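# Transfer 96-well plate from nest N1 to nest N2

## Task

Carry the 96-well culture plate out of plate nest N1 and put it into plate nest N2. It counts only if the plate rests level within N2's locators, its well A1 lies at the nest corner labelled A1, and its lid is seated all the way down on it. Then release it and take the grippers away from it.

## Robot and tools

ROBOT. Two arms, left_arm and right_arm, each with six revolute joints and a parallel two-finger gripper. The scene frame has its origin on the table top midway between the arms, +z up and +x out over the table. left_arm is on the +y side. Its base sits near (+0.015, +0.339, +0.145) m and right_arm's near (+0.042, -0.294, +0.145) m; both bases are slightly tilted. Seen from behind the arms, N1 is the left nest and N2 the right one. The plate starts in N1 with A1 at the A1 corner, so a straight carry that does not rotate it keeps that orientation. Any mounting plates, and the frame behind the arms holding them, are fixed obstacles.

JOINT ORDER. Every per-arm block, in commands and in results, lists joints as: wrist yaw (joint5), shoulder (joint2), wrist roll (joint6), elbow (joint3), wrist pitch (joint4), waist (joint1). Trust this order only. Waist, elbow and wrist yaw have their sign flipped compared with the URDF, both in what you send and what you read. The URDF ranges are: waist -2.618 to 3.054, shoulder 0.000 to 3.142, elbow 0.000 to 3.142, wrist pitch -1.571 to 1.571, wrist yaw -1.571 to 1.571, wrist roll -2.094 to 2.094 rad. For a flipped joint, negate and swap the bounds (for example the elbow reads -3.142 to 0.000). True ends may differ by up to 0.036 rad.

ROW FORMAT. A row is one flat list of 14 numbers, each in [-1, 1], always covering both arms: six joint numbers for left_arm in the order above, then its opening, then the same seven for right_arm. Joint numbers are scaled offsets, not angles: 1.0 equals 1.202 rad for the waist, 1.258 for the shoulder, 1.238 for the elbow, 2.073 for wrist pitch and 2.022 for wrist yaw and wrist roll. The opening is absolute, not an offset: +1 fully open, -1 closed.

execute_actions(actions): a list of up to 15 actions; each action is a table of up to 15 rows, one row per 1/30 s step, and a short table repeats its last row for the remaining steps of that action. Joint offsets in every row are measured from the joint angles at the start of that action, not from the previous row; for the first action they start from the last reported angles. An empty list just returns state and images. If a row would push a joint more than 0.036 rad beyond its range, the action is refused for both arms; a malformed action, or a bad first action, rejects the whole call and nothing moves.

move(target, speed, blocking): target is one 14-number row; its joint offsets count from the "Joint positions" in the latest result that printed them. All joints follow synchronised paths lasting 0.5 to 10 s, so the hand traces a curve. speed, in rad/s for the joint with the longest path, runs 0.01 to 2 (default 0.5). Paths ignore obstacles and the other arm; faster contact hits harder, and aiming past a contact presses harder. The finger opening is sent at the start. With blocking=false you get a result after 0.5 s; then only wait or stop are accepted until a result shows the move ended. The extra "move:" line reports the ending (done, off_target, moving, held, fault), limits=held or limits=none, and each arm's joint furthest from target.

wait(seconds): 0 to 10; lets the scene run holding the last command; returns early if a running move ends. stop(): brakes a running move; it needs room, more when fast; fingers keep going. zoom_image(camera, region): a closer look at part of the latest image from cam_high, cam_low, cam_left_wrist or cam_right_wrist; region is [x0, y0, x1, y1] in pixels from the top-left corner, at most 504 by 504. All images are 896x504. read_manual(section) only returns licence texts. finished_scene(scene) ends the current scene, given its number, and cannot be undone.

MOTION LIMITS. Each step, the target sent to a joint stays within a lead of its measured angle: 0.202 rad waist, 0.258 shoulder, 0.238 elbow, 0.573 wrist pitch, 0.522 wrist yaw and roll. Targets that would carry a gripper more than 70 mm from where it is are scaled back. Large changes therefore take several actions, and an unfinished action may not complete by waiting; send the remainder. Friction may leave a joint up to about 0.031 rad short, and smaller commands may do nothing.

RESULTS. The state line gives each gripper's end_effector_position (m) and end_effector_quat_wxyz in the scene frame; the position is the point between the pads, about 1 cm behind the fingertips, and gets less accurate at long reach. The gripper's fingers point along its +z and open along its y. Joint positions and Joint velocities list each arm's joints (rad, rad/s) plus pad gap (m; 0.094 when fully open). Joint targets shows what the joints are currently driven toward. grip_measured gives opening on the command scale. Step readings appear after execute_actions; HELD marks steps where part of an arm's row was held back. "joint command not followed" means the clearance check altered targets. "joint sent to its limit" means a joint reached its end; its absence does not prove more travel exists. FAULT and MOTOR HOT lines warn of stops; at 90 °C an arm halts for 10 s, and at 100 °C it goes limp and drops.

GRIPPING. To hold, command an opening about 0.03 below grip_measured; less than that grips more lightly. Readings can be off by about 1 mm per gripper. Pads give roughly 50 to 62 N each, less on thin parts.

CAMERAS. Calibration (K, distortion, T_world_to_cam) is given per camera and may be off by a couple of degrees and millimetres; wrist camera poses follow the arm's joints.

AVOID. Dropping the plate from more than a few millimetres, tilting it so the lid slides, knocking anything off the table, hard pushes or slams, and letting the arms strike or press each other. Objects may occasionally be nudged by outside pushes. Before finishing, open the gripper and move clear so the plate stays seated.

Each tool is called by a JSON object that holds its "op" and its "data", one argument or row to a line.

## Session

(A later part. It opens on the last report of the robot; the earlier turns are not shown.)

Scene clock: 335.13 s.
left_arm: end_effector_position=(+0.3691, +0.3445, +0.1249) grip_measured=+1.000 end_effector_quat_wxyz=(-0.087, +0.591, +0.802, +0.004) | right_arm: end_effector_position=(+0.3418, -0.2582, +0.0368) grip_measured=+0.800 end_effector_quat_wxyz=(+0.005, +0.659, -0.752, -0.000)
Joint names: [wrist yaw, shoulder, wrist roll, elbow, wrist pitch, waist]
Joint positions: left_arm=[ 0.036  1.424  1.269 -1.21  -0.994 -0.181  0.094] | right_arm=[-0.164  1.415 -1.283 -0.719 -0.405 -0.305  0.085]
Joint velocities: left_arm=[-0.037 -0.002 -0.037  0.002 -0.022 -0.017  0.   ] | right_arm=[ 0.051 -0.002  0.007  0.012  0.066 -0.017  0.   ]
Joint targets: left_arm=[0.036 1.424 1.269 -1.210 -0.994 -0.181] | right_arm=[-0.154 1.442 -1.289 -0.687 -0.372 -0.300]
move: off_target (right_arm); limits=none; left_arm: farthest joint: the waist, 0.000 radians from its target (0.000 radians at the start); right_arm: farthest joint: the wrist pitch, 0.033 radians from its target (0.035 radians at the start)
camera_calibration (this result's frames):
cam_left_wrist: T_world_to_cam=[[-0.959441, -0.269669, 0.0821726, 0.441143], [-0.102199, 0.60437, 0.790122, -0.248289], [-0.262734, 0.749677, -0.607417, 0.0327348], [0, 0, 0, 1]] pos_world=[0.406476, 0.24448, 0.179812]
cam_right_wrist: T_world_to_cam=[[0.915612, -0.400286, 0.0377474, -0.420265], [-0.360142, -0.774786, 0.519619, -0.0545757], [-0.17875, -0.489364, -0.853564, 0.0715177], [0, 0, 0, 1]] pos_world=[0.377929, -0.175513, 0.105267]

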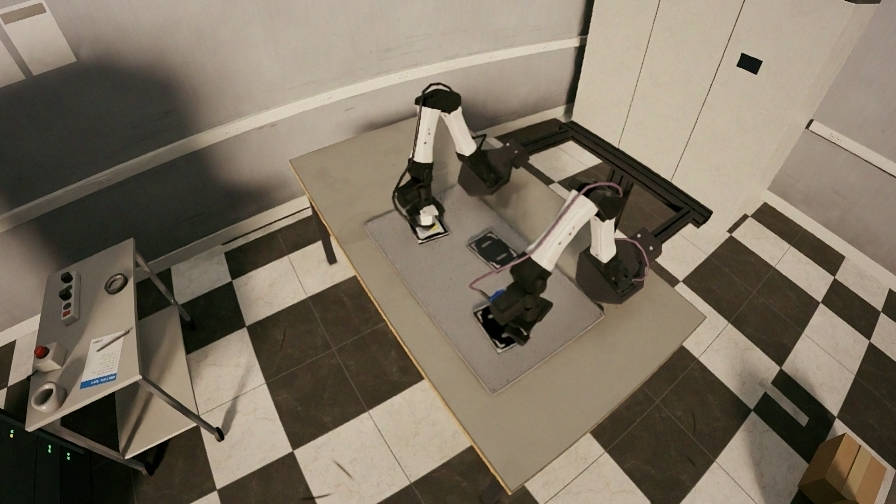

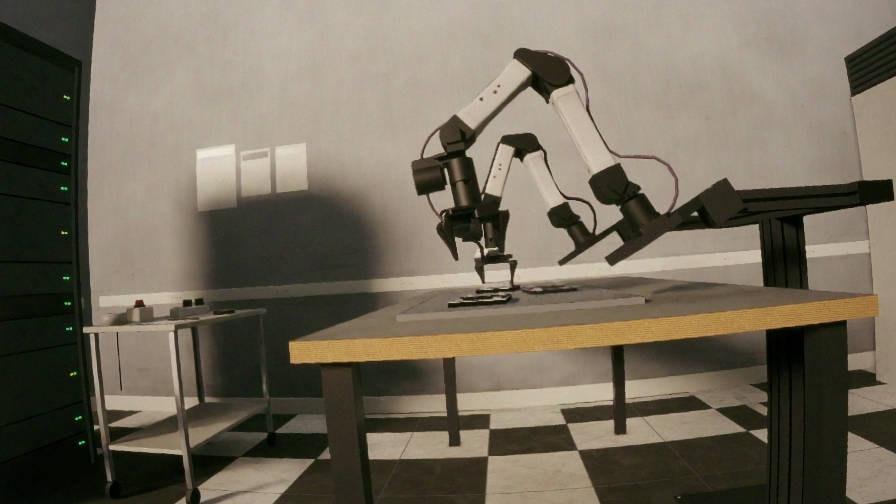

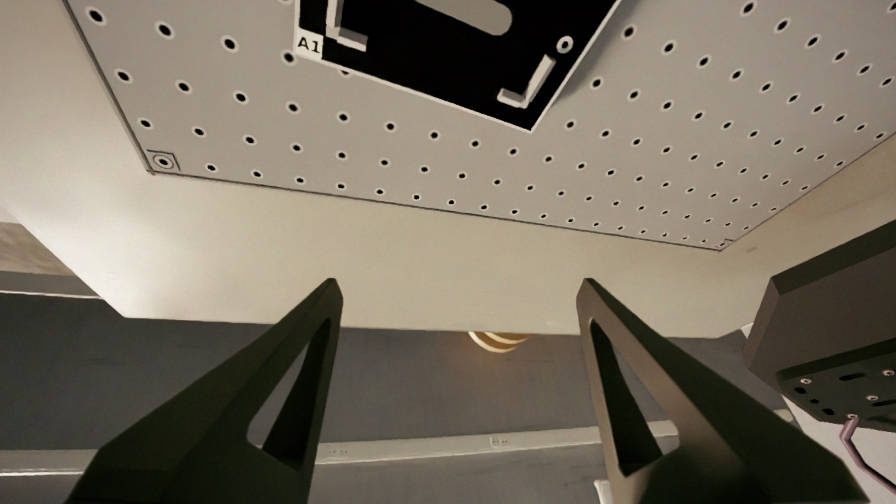

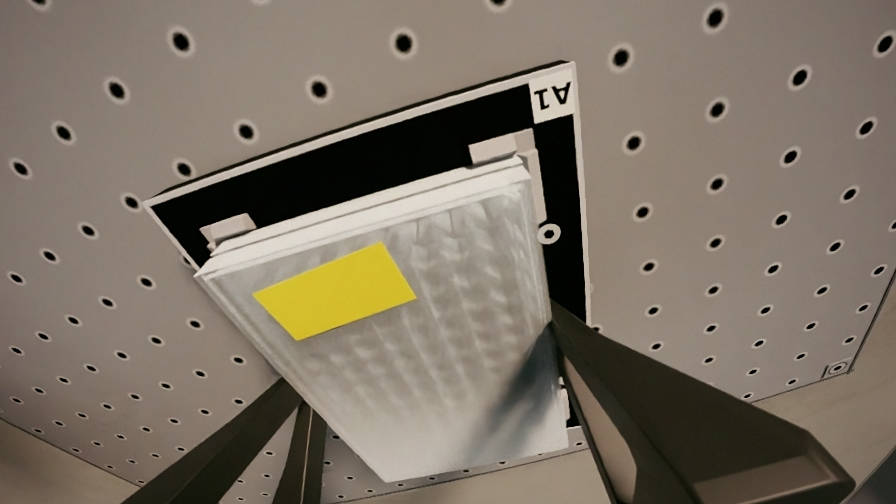

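{"op": "move", "data": {
  "target": [0,0,0,0,0,0,1, 0.002,0.01,0,0.008,0.006,0.002,0.88],
  "speed": 0.04
}}

{"op": "zoom_image", "data": {
  "camera": "cam_right_wrist",
  "region": [140,40,640,480]
}}

{"op": "zoom_image", "data": {
  "camera": "cam_low",
  "region": [400,250,560,330]
}}

Scene clock: 340.50 s.
left_arm: end_effector_position=(+0.3691, +0.3445, +0.1249) grip_measured=+1.000 end_effector_quat_wxyz=(-0.087, +0.591, +0.802, +0.004) | right_arm: end_effector_position=(+0.3417, -0.2583, +0.0368) grip_measured=+0.878 end_effector_quat_wxyz=(+0.006, +0.659, -0.752, -0.000)
Joint names: [wrist yaw, shoulder, wrist roll, elbow, wrist pitch, waist]
Joint positions: left_arm=[ 0.036  1.424  1.269 -1.21  -0.994 -0.181  0.094] | right_arm=[-0.164  1.415 -1.283 -0.719 -0.405 -0.305  0.088]
Joint velocities: left_arm=[ 0.007 -0.012 -0.066 -0.002 -0.022  0.012  0.   ] | right_arm=[-0.022 -0.007  0.007 -0.007  0.037  0.002  0.   ]
Joint targets: left_arm=[0.036 1.424 1.269 -1.210 -0.994 -0.181] | right_arm=[-0.160 1.427 -1.283 -0.709 -0.392 -0.302]
move: done; limits=none; left_arm: farthest joint: the waist, 0.000 radians from its target (0.000 radians at the start); right_arm: farthest joint: the shoulder, 0.013 radians from its target (0.013 radians at the start)
camera_calibration (this result's frames):
cam_left_wrist: T_world_to_cam=[[-0.959441, -0.269669, 0.0821726, 0.441143], [-0.102199, 0.60437, 0.790122, -0.248289], [-0.262734, 0.749677, -0.607417, 0.0327348], [0, 0, 0, 1]] pos_world=[0.406476, 0.24448, 0.179812]
cam_right_wrist: T_world_to_cam=[[0.915688, -0.400154, 0.037317, -0.420119], [-0.35969, -0.774575, 0.520247, -0.0548349], [-0.179274, -0.489806, -0.8532, 0.0714941], [0, 0, 0, 1]] pos_world=[0.377792, -0.175568, 0.105204]

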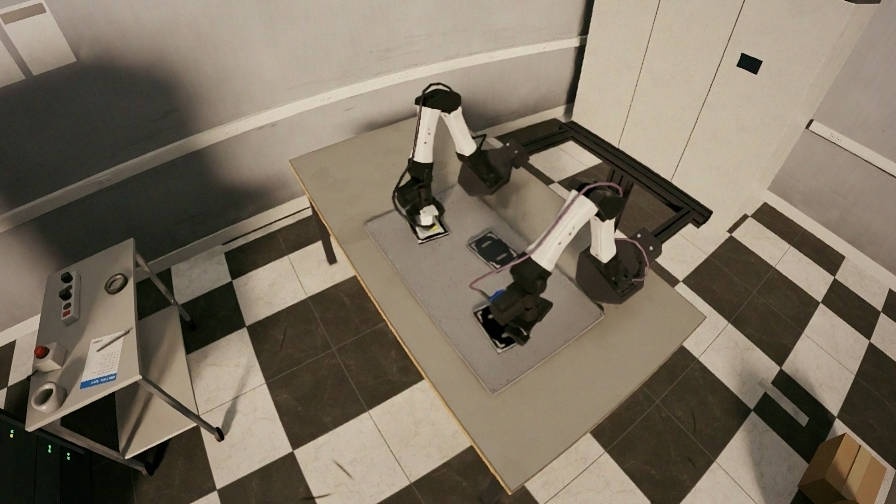

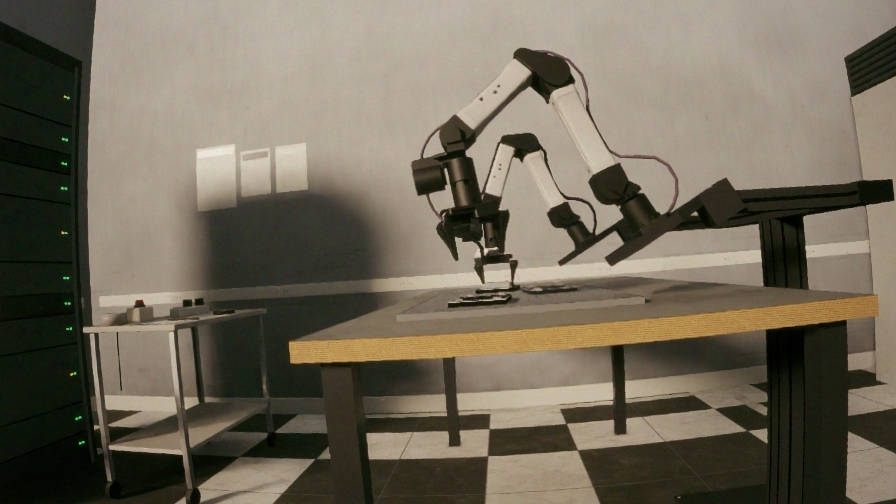

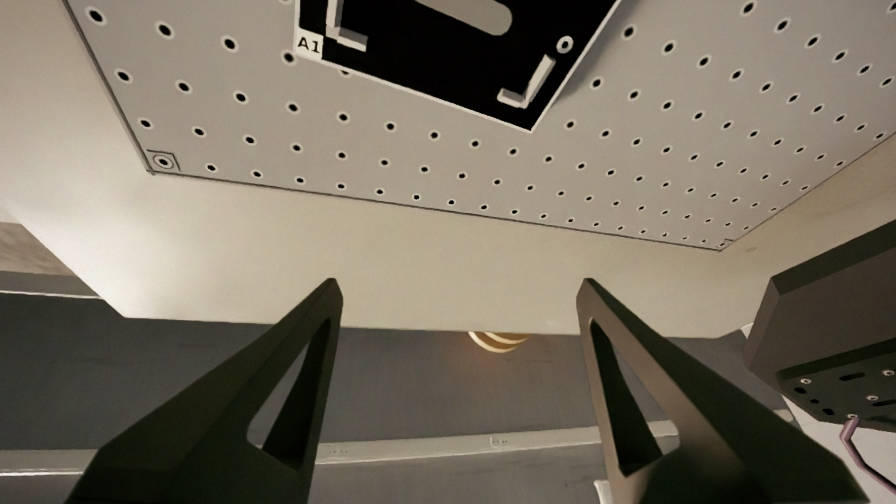

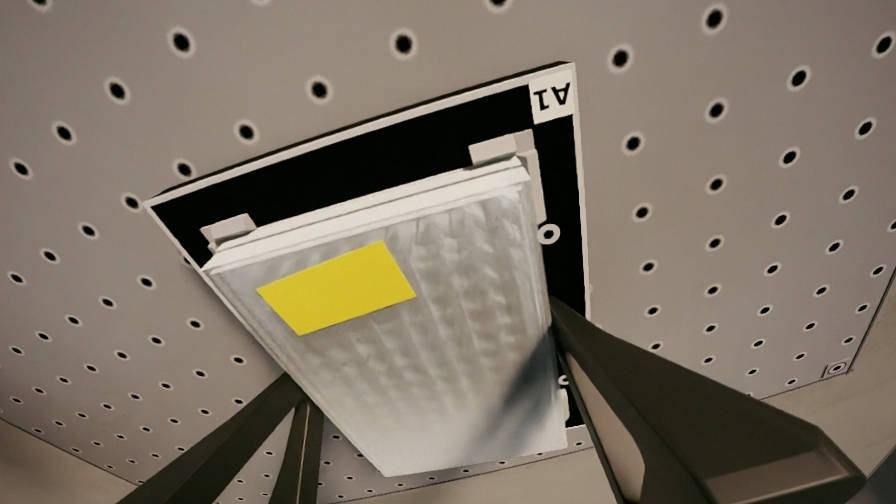

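Region (140, 40, 640, 480) of cam_right_wrist's 896x504 image, scaled by 1.008, with more detail than that image has; it fills the top 444 rows of this view, and the rest is white.

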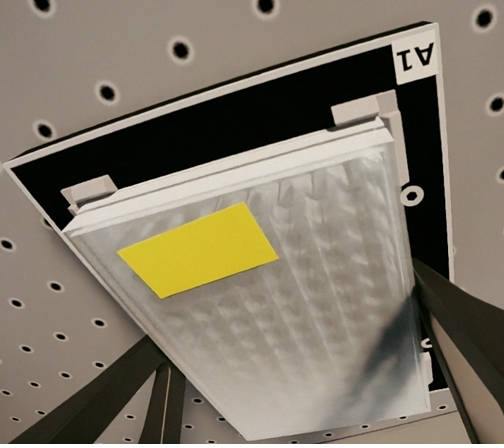

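Region (400, 250, 560, 330) of cam_low's 896x504 image, scaled by 3.150, with more detail than that image has.

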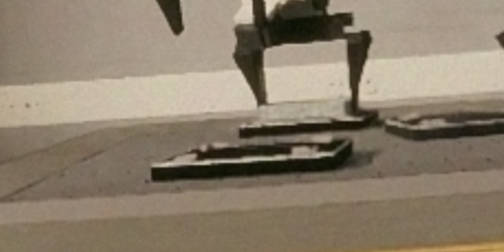

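{"op": "move", "data": {
  "target": [0,0,0,0,0,0,1, 0,0,0,0,0,0,1]
}}

{"op": "move", "data": {
  "target": [0,0,0,0,0,0,1, 0,-0.167,0,-0.07,-0.136,0,1],
  "speed": 0.2
}}

{"op": "zoom_image", "data": {
  "camera": "cam_right_wrist",
  "region": [200,30,700,500]
}}

{"op": "zoom_image", "data": {
  "camera": "cam_low",
  "region": [400,250,560,330]
}}

Scene clock: 346.17 s.
left_arm: end_effector_position=(+0.3691, +0.3445, +0.1249) grip_measured=+1.000 end_effector_quat_wxyz=(-0.087, +0.591, +0.802, +0.004) | right_arm: end_effector_position=(+0.3417, -0.2583, +0.0368) grip_measured=+1.000 end_effector_quat_wxyz=(+0.006, +0.659, -0.752, -0.000)
Joint names: [wrist yaw, shoulder, wrist roll, elbow, wrist pitch, waist]
Joint positions: left_arm=[ 0.036  1.424  1.269 -1.21  -0.994 -0.181  0.094] | right_arm=[-0.164  1.415 -1.283 -0.719 -0.405 -0.305  0.094]
Joint velocities: left_arm=[ 0.051 -0.007  0.051  0.002 -0.066  0.017  0.   ] | right_arm=[-0.095 -0.007 -0.022  0.017 -0.007 -0.002  0.   ]
Joint targets: left_arm=[0.036 1.424 1.269 -1.210 -0.994 -0.181] | right_arm=[-0.164 1.415 -1.283 -0.719 -0.405 -0.305]
move: done; limits=none; left_arm: farthest joint: the waist, 0.000 radians from its target (0.000 radians at the start); right_arm: farthest joint: the waist, 0.000 radians from its target (0.000 radians at the start)
camera_calibration (this result's frames):
cam_left_wrist: T_world_to_cam=[[-0.959441, -0.269669, 0.0821726, 0.441143], [-0.102199, 0.60437, 0.790122, -0.248289], [-0.262734, 0.749677, -0.607417, 0.0327348], [0, 0, 0, 1]] pos_world=[0.406476, 0.24448, 0.179812]
cam_right_wrist: T_world_to_cam=[[0.915688, -0.400154, 0.037317, -0.420119], [-0.35969, -0.774575, 0.520247, -0.0548349], [-0.179274, -0.489806, -0.8532, 0.0714941], [0, 0, 0, 1]] pos_world=[0.377792, -0.175568, 0.105204]

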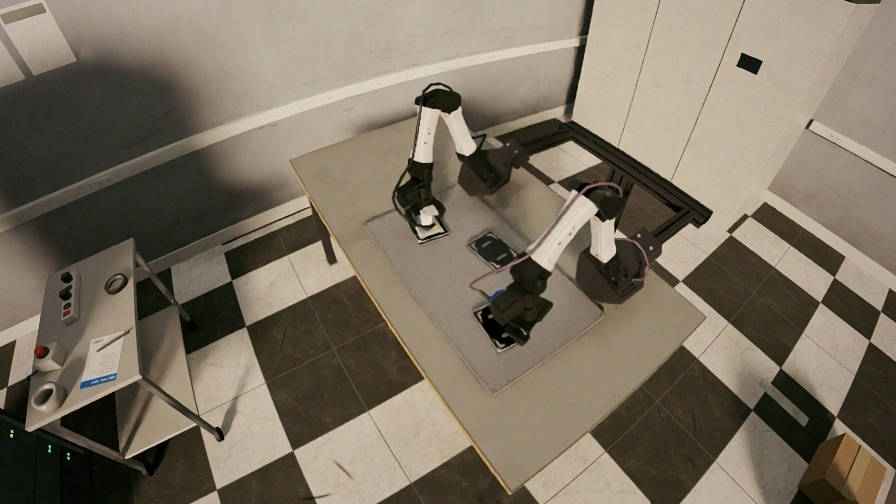

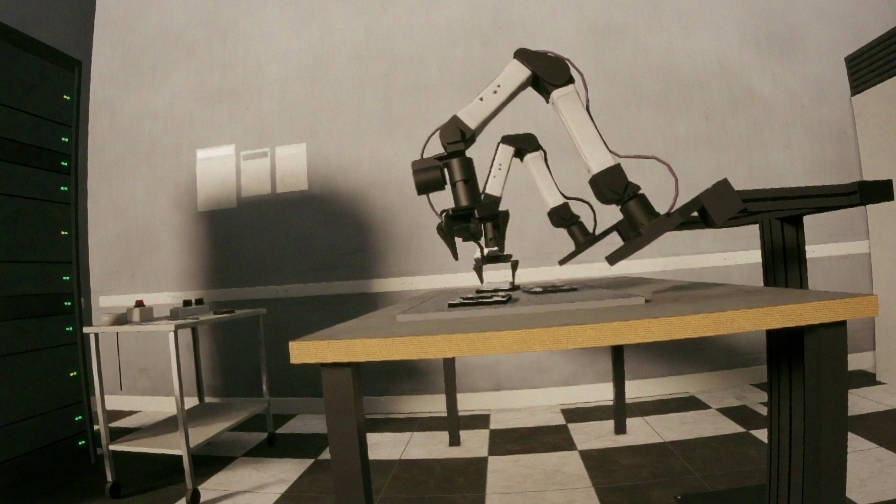

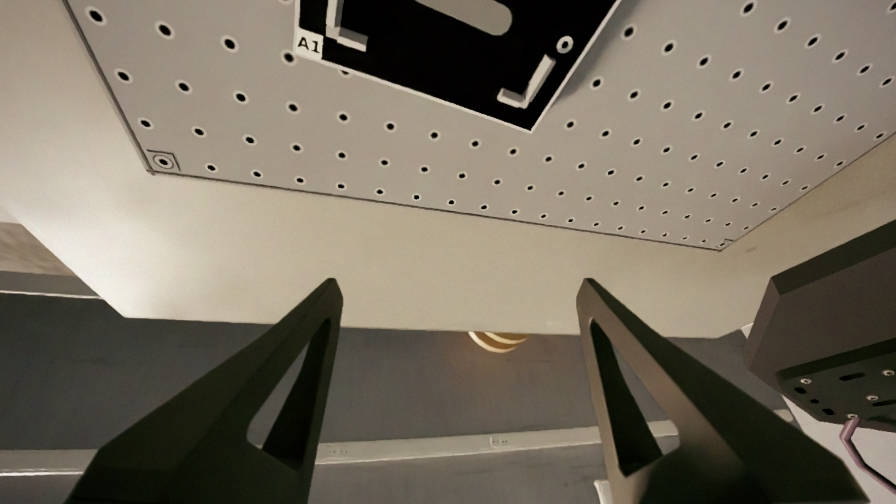

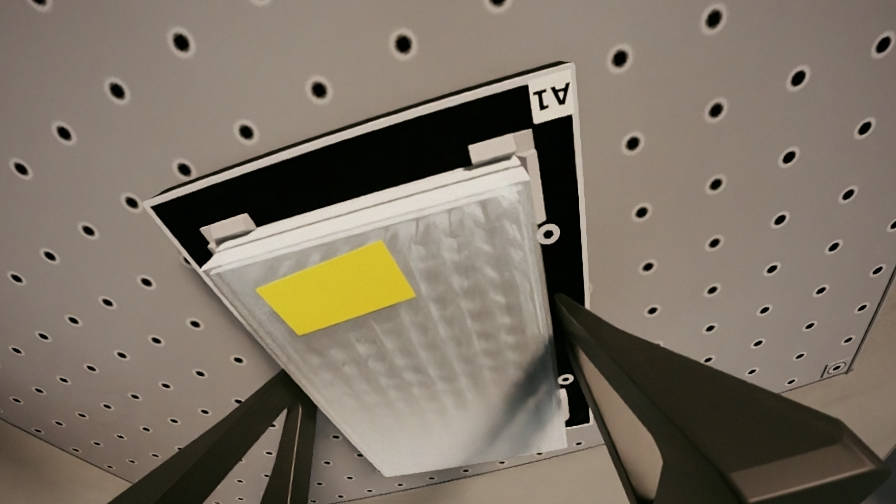

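Scene clock: 348.20 s.
left_arm: end_effector_position=(+0.3691, +0.3445, +0.1249) grip_measured=+1.000 end_effector_quat_wxyz=(-0.087, +0.591, +0.802, +0.004) | right_arm: end_effector_position=(+0.3365, -0.2679, +0.0909) grip_measured=+1.000 end_effector_quat_wxyz=(+0.012, +0.660, -0.751, -0.004)
Joint names: [wrist yaw, shoulder, wrist roll, elbow, wrist pitch, waist]
Joint positions: left_arm=[ 0.036  1.424  1.269 -1.21  -0.994 -0.181  0.094] | right_arm=[-0.164  1.226 -1.283 -0.781 -0.671 -0.305  0.094]
Joint velocities: left_arm=[ 0.022 -0.002 -0.051  0.002 -0.007 -0.012  0.   ] | right_arm=[ 0.022  0.012 -0.022  0.002 -0.037  0.017  0.   ]
Joint targets: left_arm=[0.036 1.424 1.269 -1.210 -0.994 -0.181] | right_arm=[-0.164 1.205 -1.283 -0.806 -0.687 -0.305]
move: off_target (right_arm); limits=none; left_arm: farthest joint: the waist, 0.000 radians from its target (0.000 radians at the start); right_arm: farthest joint: the elbow, 0.025 radians from its target (0.087 radians at the start)
camera_calibration (this result's frames):
cam_left_wrist: T_world_to_cam=[[-0.959441, -0.269669, 0.0821726, 0.441143], [-0.102199, 0.60437, 0.790122, -0.248289], [-0.262734, 0.749677, -0.607417, 0.0327348], [0, 0, 0, 1]] pos_world=[0.406476, 0.24448, 0.179812]
cam_right_wrist: T_world_to_cam=[[0.917143, -0.397818, 0.0242768, -0.419902], [-0.349782, -0.774209, 0.527497, -0.0961307], [-0.191052, -0.492281, -0.84921, 0.11497], [0, 0, 0, 1]] pos_world=[0.37345, -0.184872, 0.158536]

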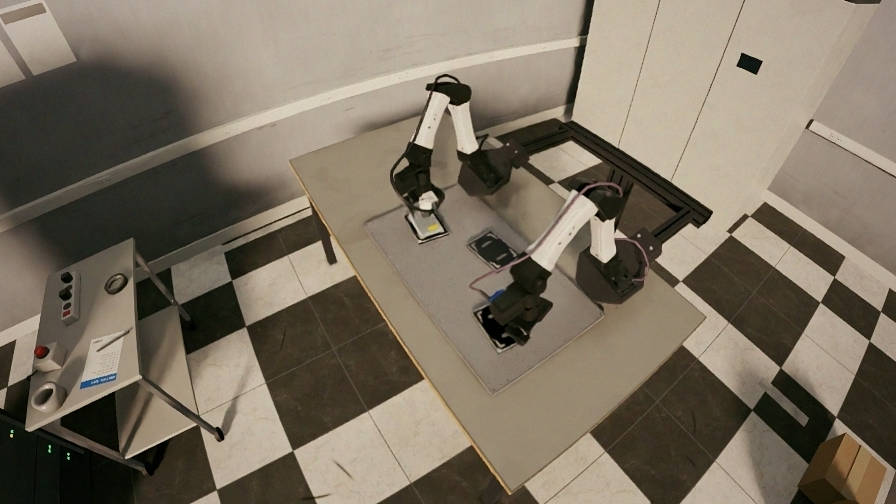

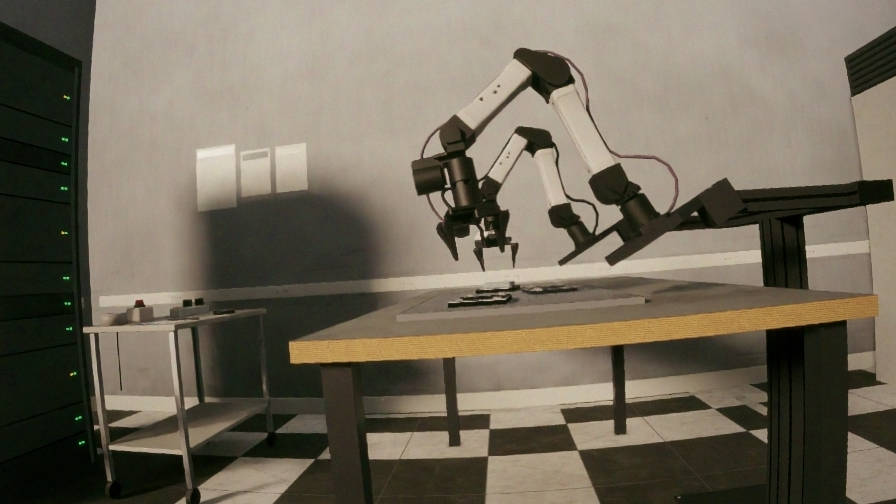

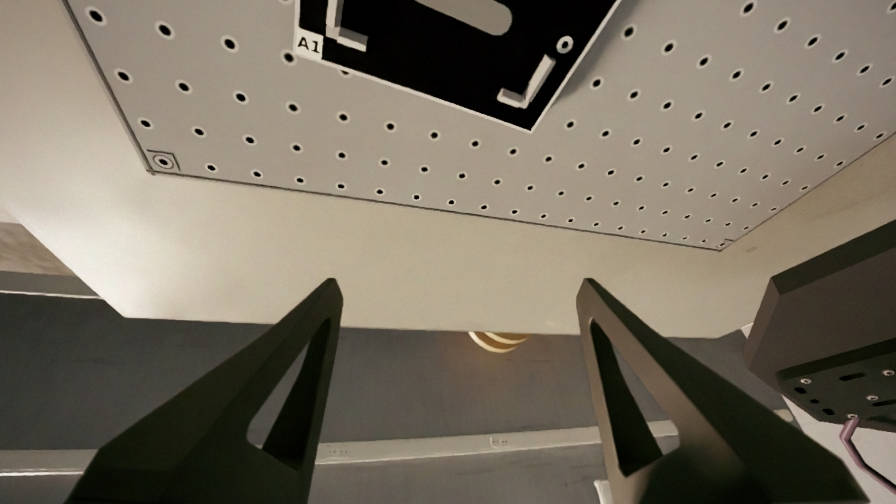

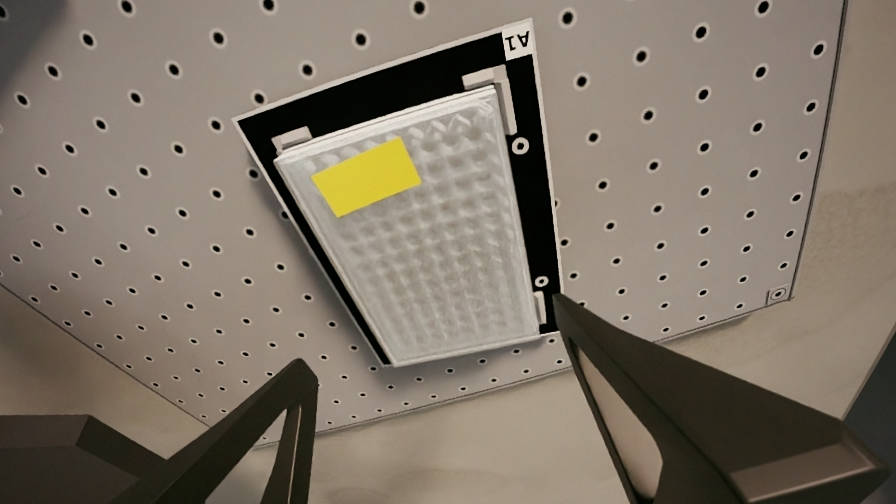

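Region (200, 30, 700, 500) of cam_right_wrist's 896x504 image, scaled by 1.008, with more detail than that image has; it fills the top 474 rows of this view, and the rest is white.

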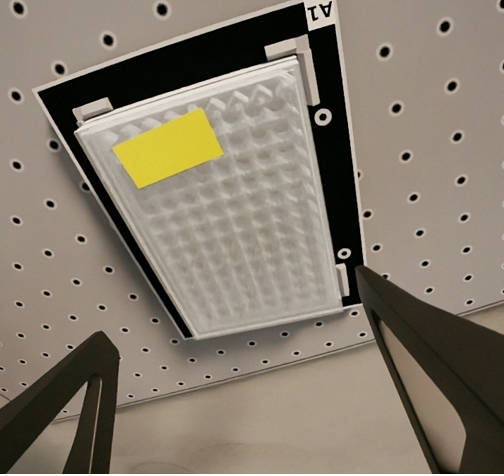

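Region (400, 250, 560, 330) of cam_low's 896x504 image, scaled by 3.150, with more detail than that image has.

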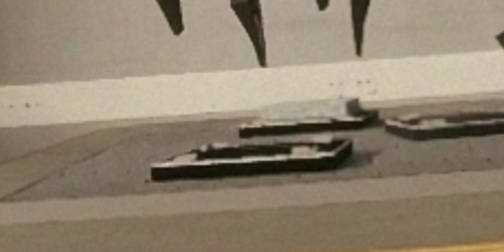

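{"op": "move", "data": {
  "target": [0,0,0,0,0,0,1, 0,-0.15,0,-0.03,-0.05,0.2,1],
  "speed": 0.6
}}

{"op": "zoom_image", "data": {
  "camera": "cam_high",
  "region": [380,190,480,260]
}}

{"op": "zoom_image", "data": {
  "camera": "cam_low",
  "region": [450,265,550,310]
}}

Scene clock: 354.70 s.
left_arm: end_effector_position=(+0.3691, +0.3445, +0.1249) grip_measured=+1.000 end_effector_quat_wxyz=(-0.087, +0.591, +0.802, +0.004) | right_arm: end_effector_position=(+0.3394, -0.3364, +0.1282) grip_measured=+1.000 end_effector_quat_wxyz=(-0.016, -0.574, +0.817, -0.060)
Joint names: [wrist yaw, shoulder, wrist roll, elbow, wrist pitch, waist]
Joint positions: left_arm=[ 0.036  1.424  1.269 -1.21  -0.994 -0.181  0.094] | right_arm=[-0.163  1.056 -1.283 -0.795 -0.759 -0.071  0.094]
Joint velocities: left_arm=[-0.022 -0.002  0.022 -0.007 -0.007 -0.007  0.   ] | right_arm=[ 0.022 -0.022  0.022  0.017  0.007 -0.012  0.   ]
Joint targets: left_arm=[0.036 1.424 1.269 -1.210 -0.994 -0.181] | right_arm=[-0.164 1.037 -1.283 -0.818 -0.775 -0.064]
move: off_target (right_arm); limits=none; left_arm: farthest joint: the waist, 0.000 radians from its target (0.000 radians at the start); right_arm: farthest joint: the elbow, 0.023 radians from its target (0.037 radians at the start)
camera_calibration (this result's frames):
cam_left_wrist: T_world_to_cam=[[-0.959441, -0.269669, 0.0821726, 0.441143], [-0.102199, 0.60437, 0.790122, -0.248289], [-0.262734, 0.749677, -0.607417, 0.0327348], [0, 0, 0, 1]] pos_world=[0.406476, 0.24448, 0.179812]
cam_right_wrist: T_world_to_cam=[[0.8056, -0.574437, 0.145021, -0.487742], [-0.543879, -0.619971, 0.565536, -0.0549877], [-0.234956, -0.53447, -0.811873, 0.109369], [0, 0, 0, 1]] pos_world=[0.388715, -0.255813, 0.190624]

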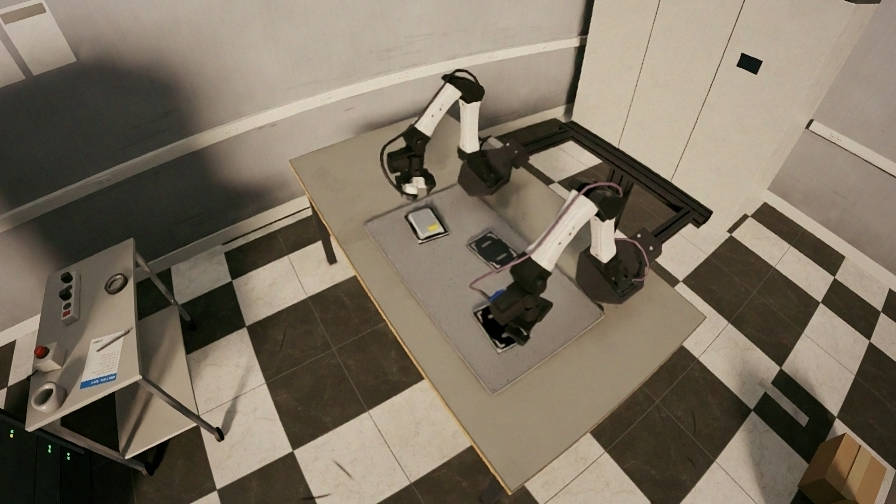

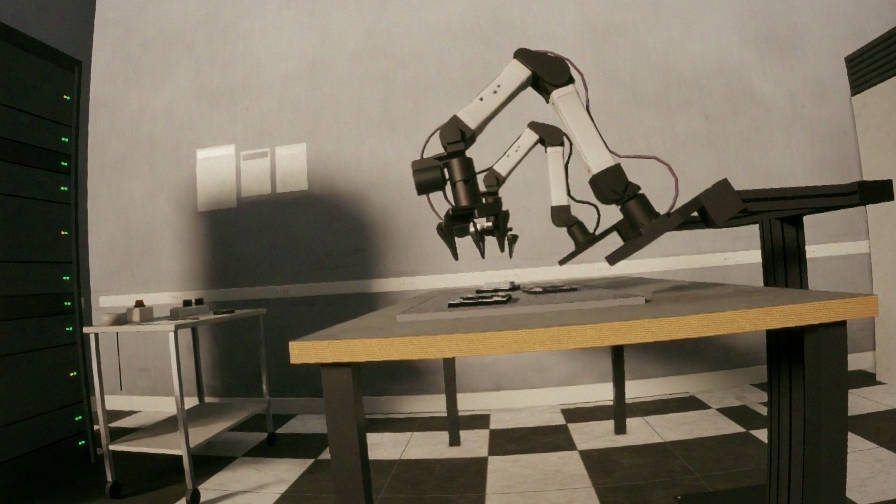

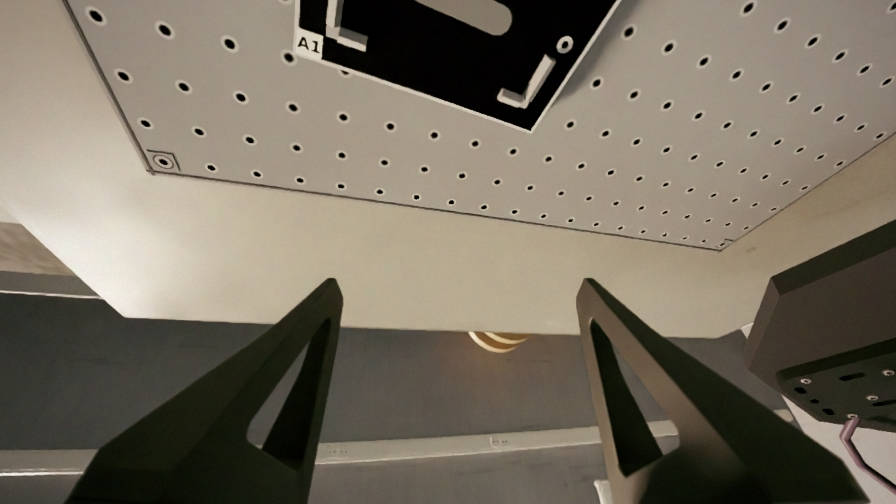

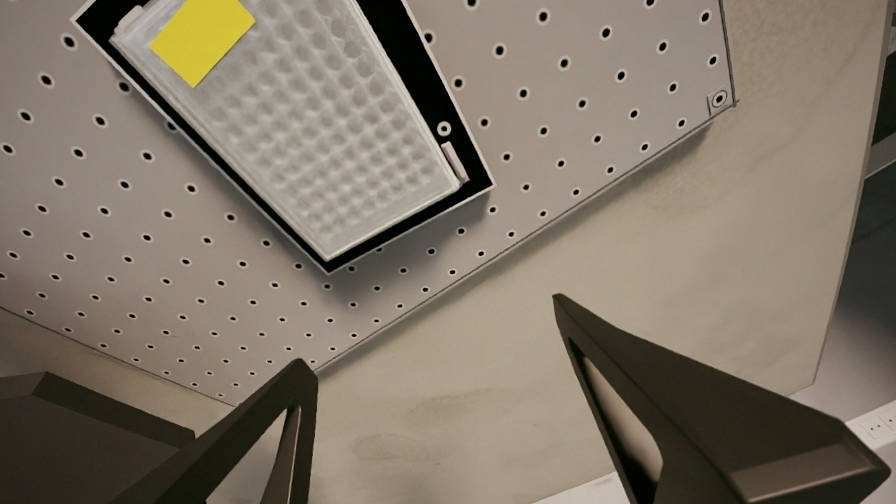

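Region (380, 190, 480, 260) of cam_high's 896x504 image, scaled by 5.040, with more detail than that image has; it fills the top 353 rows of this view, and the rest is white.

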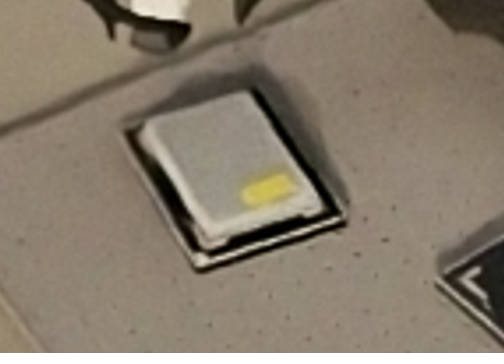

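Region (450, 265, 550, 310) of cam_low's 896x504 image, scaled by 5.040, with more detail than that image has; it fills the top 227 rows of this view, and the rest is white.

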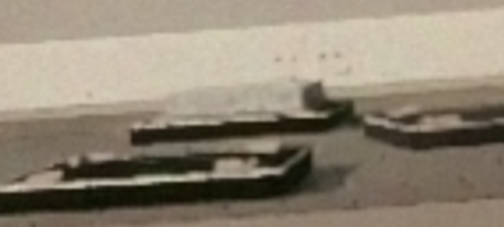

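Looks seated.

{"op": "finished_scene", "data": {
  "scene": 1
}}

The scene is finished: the task was done.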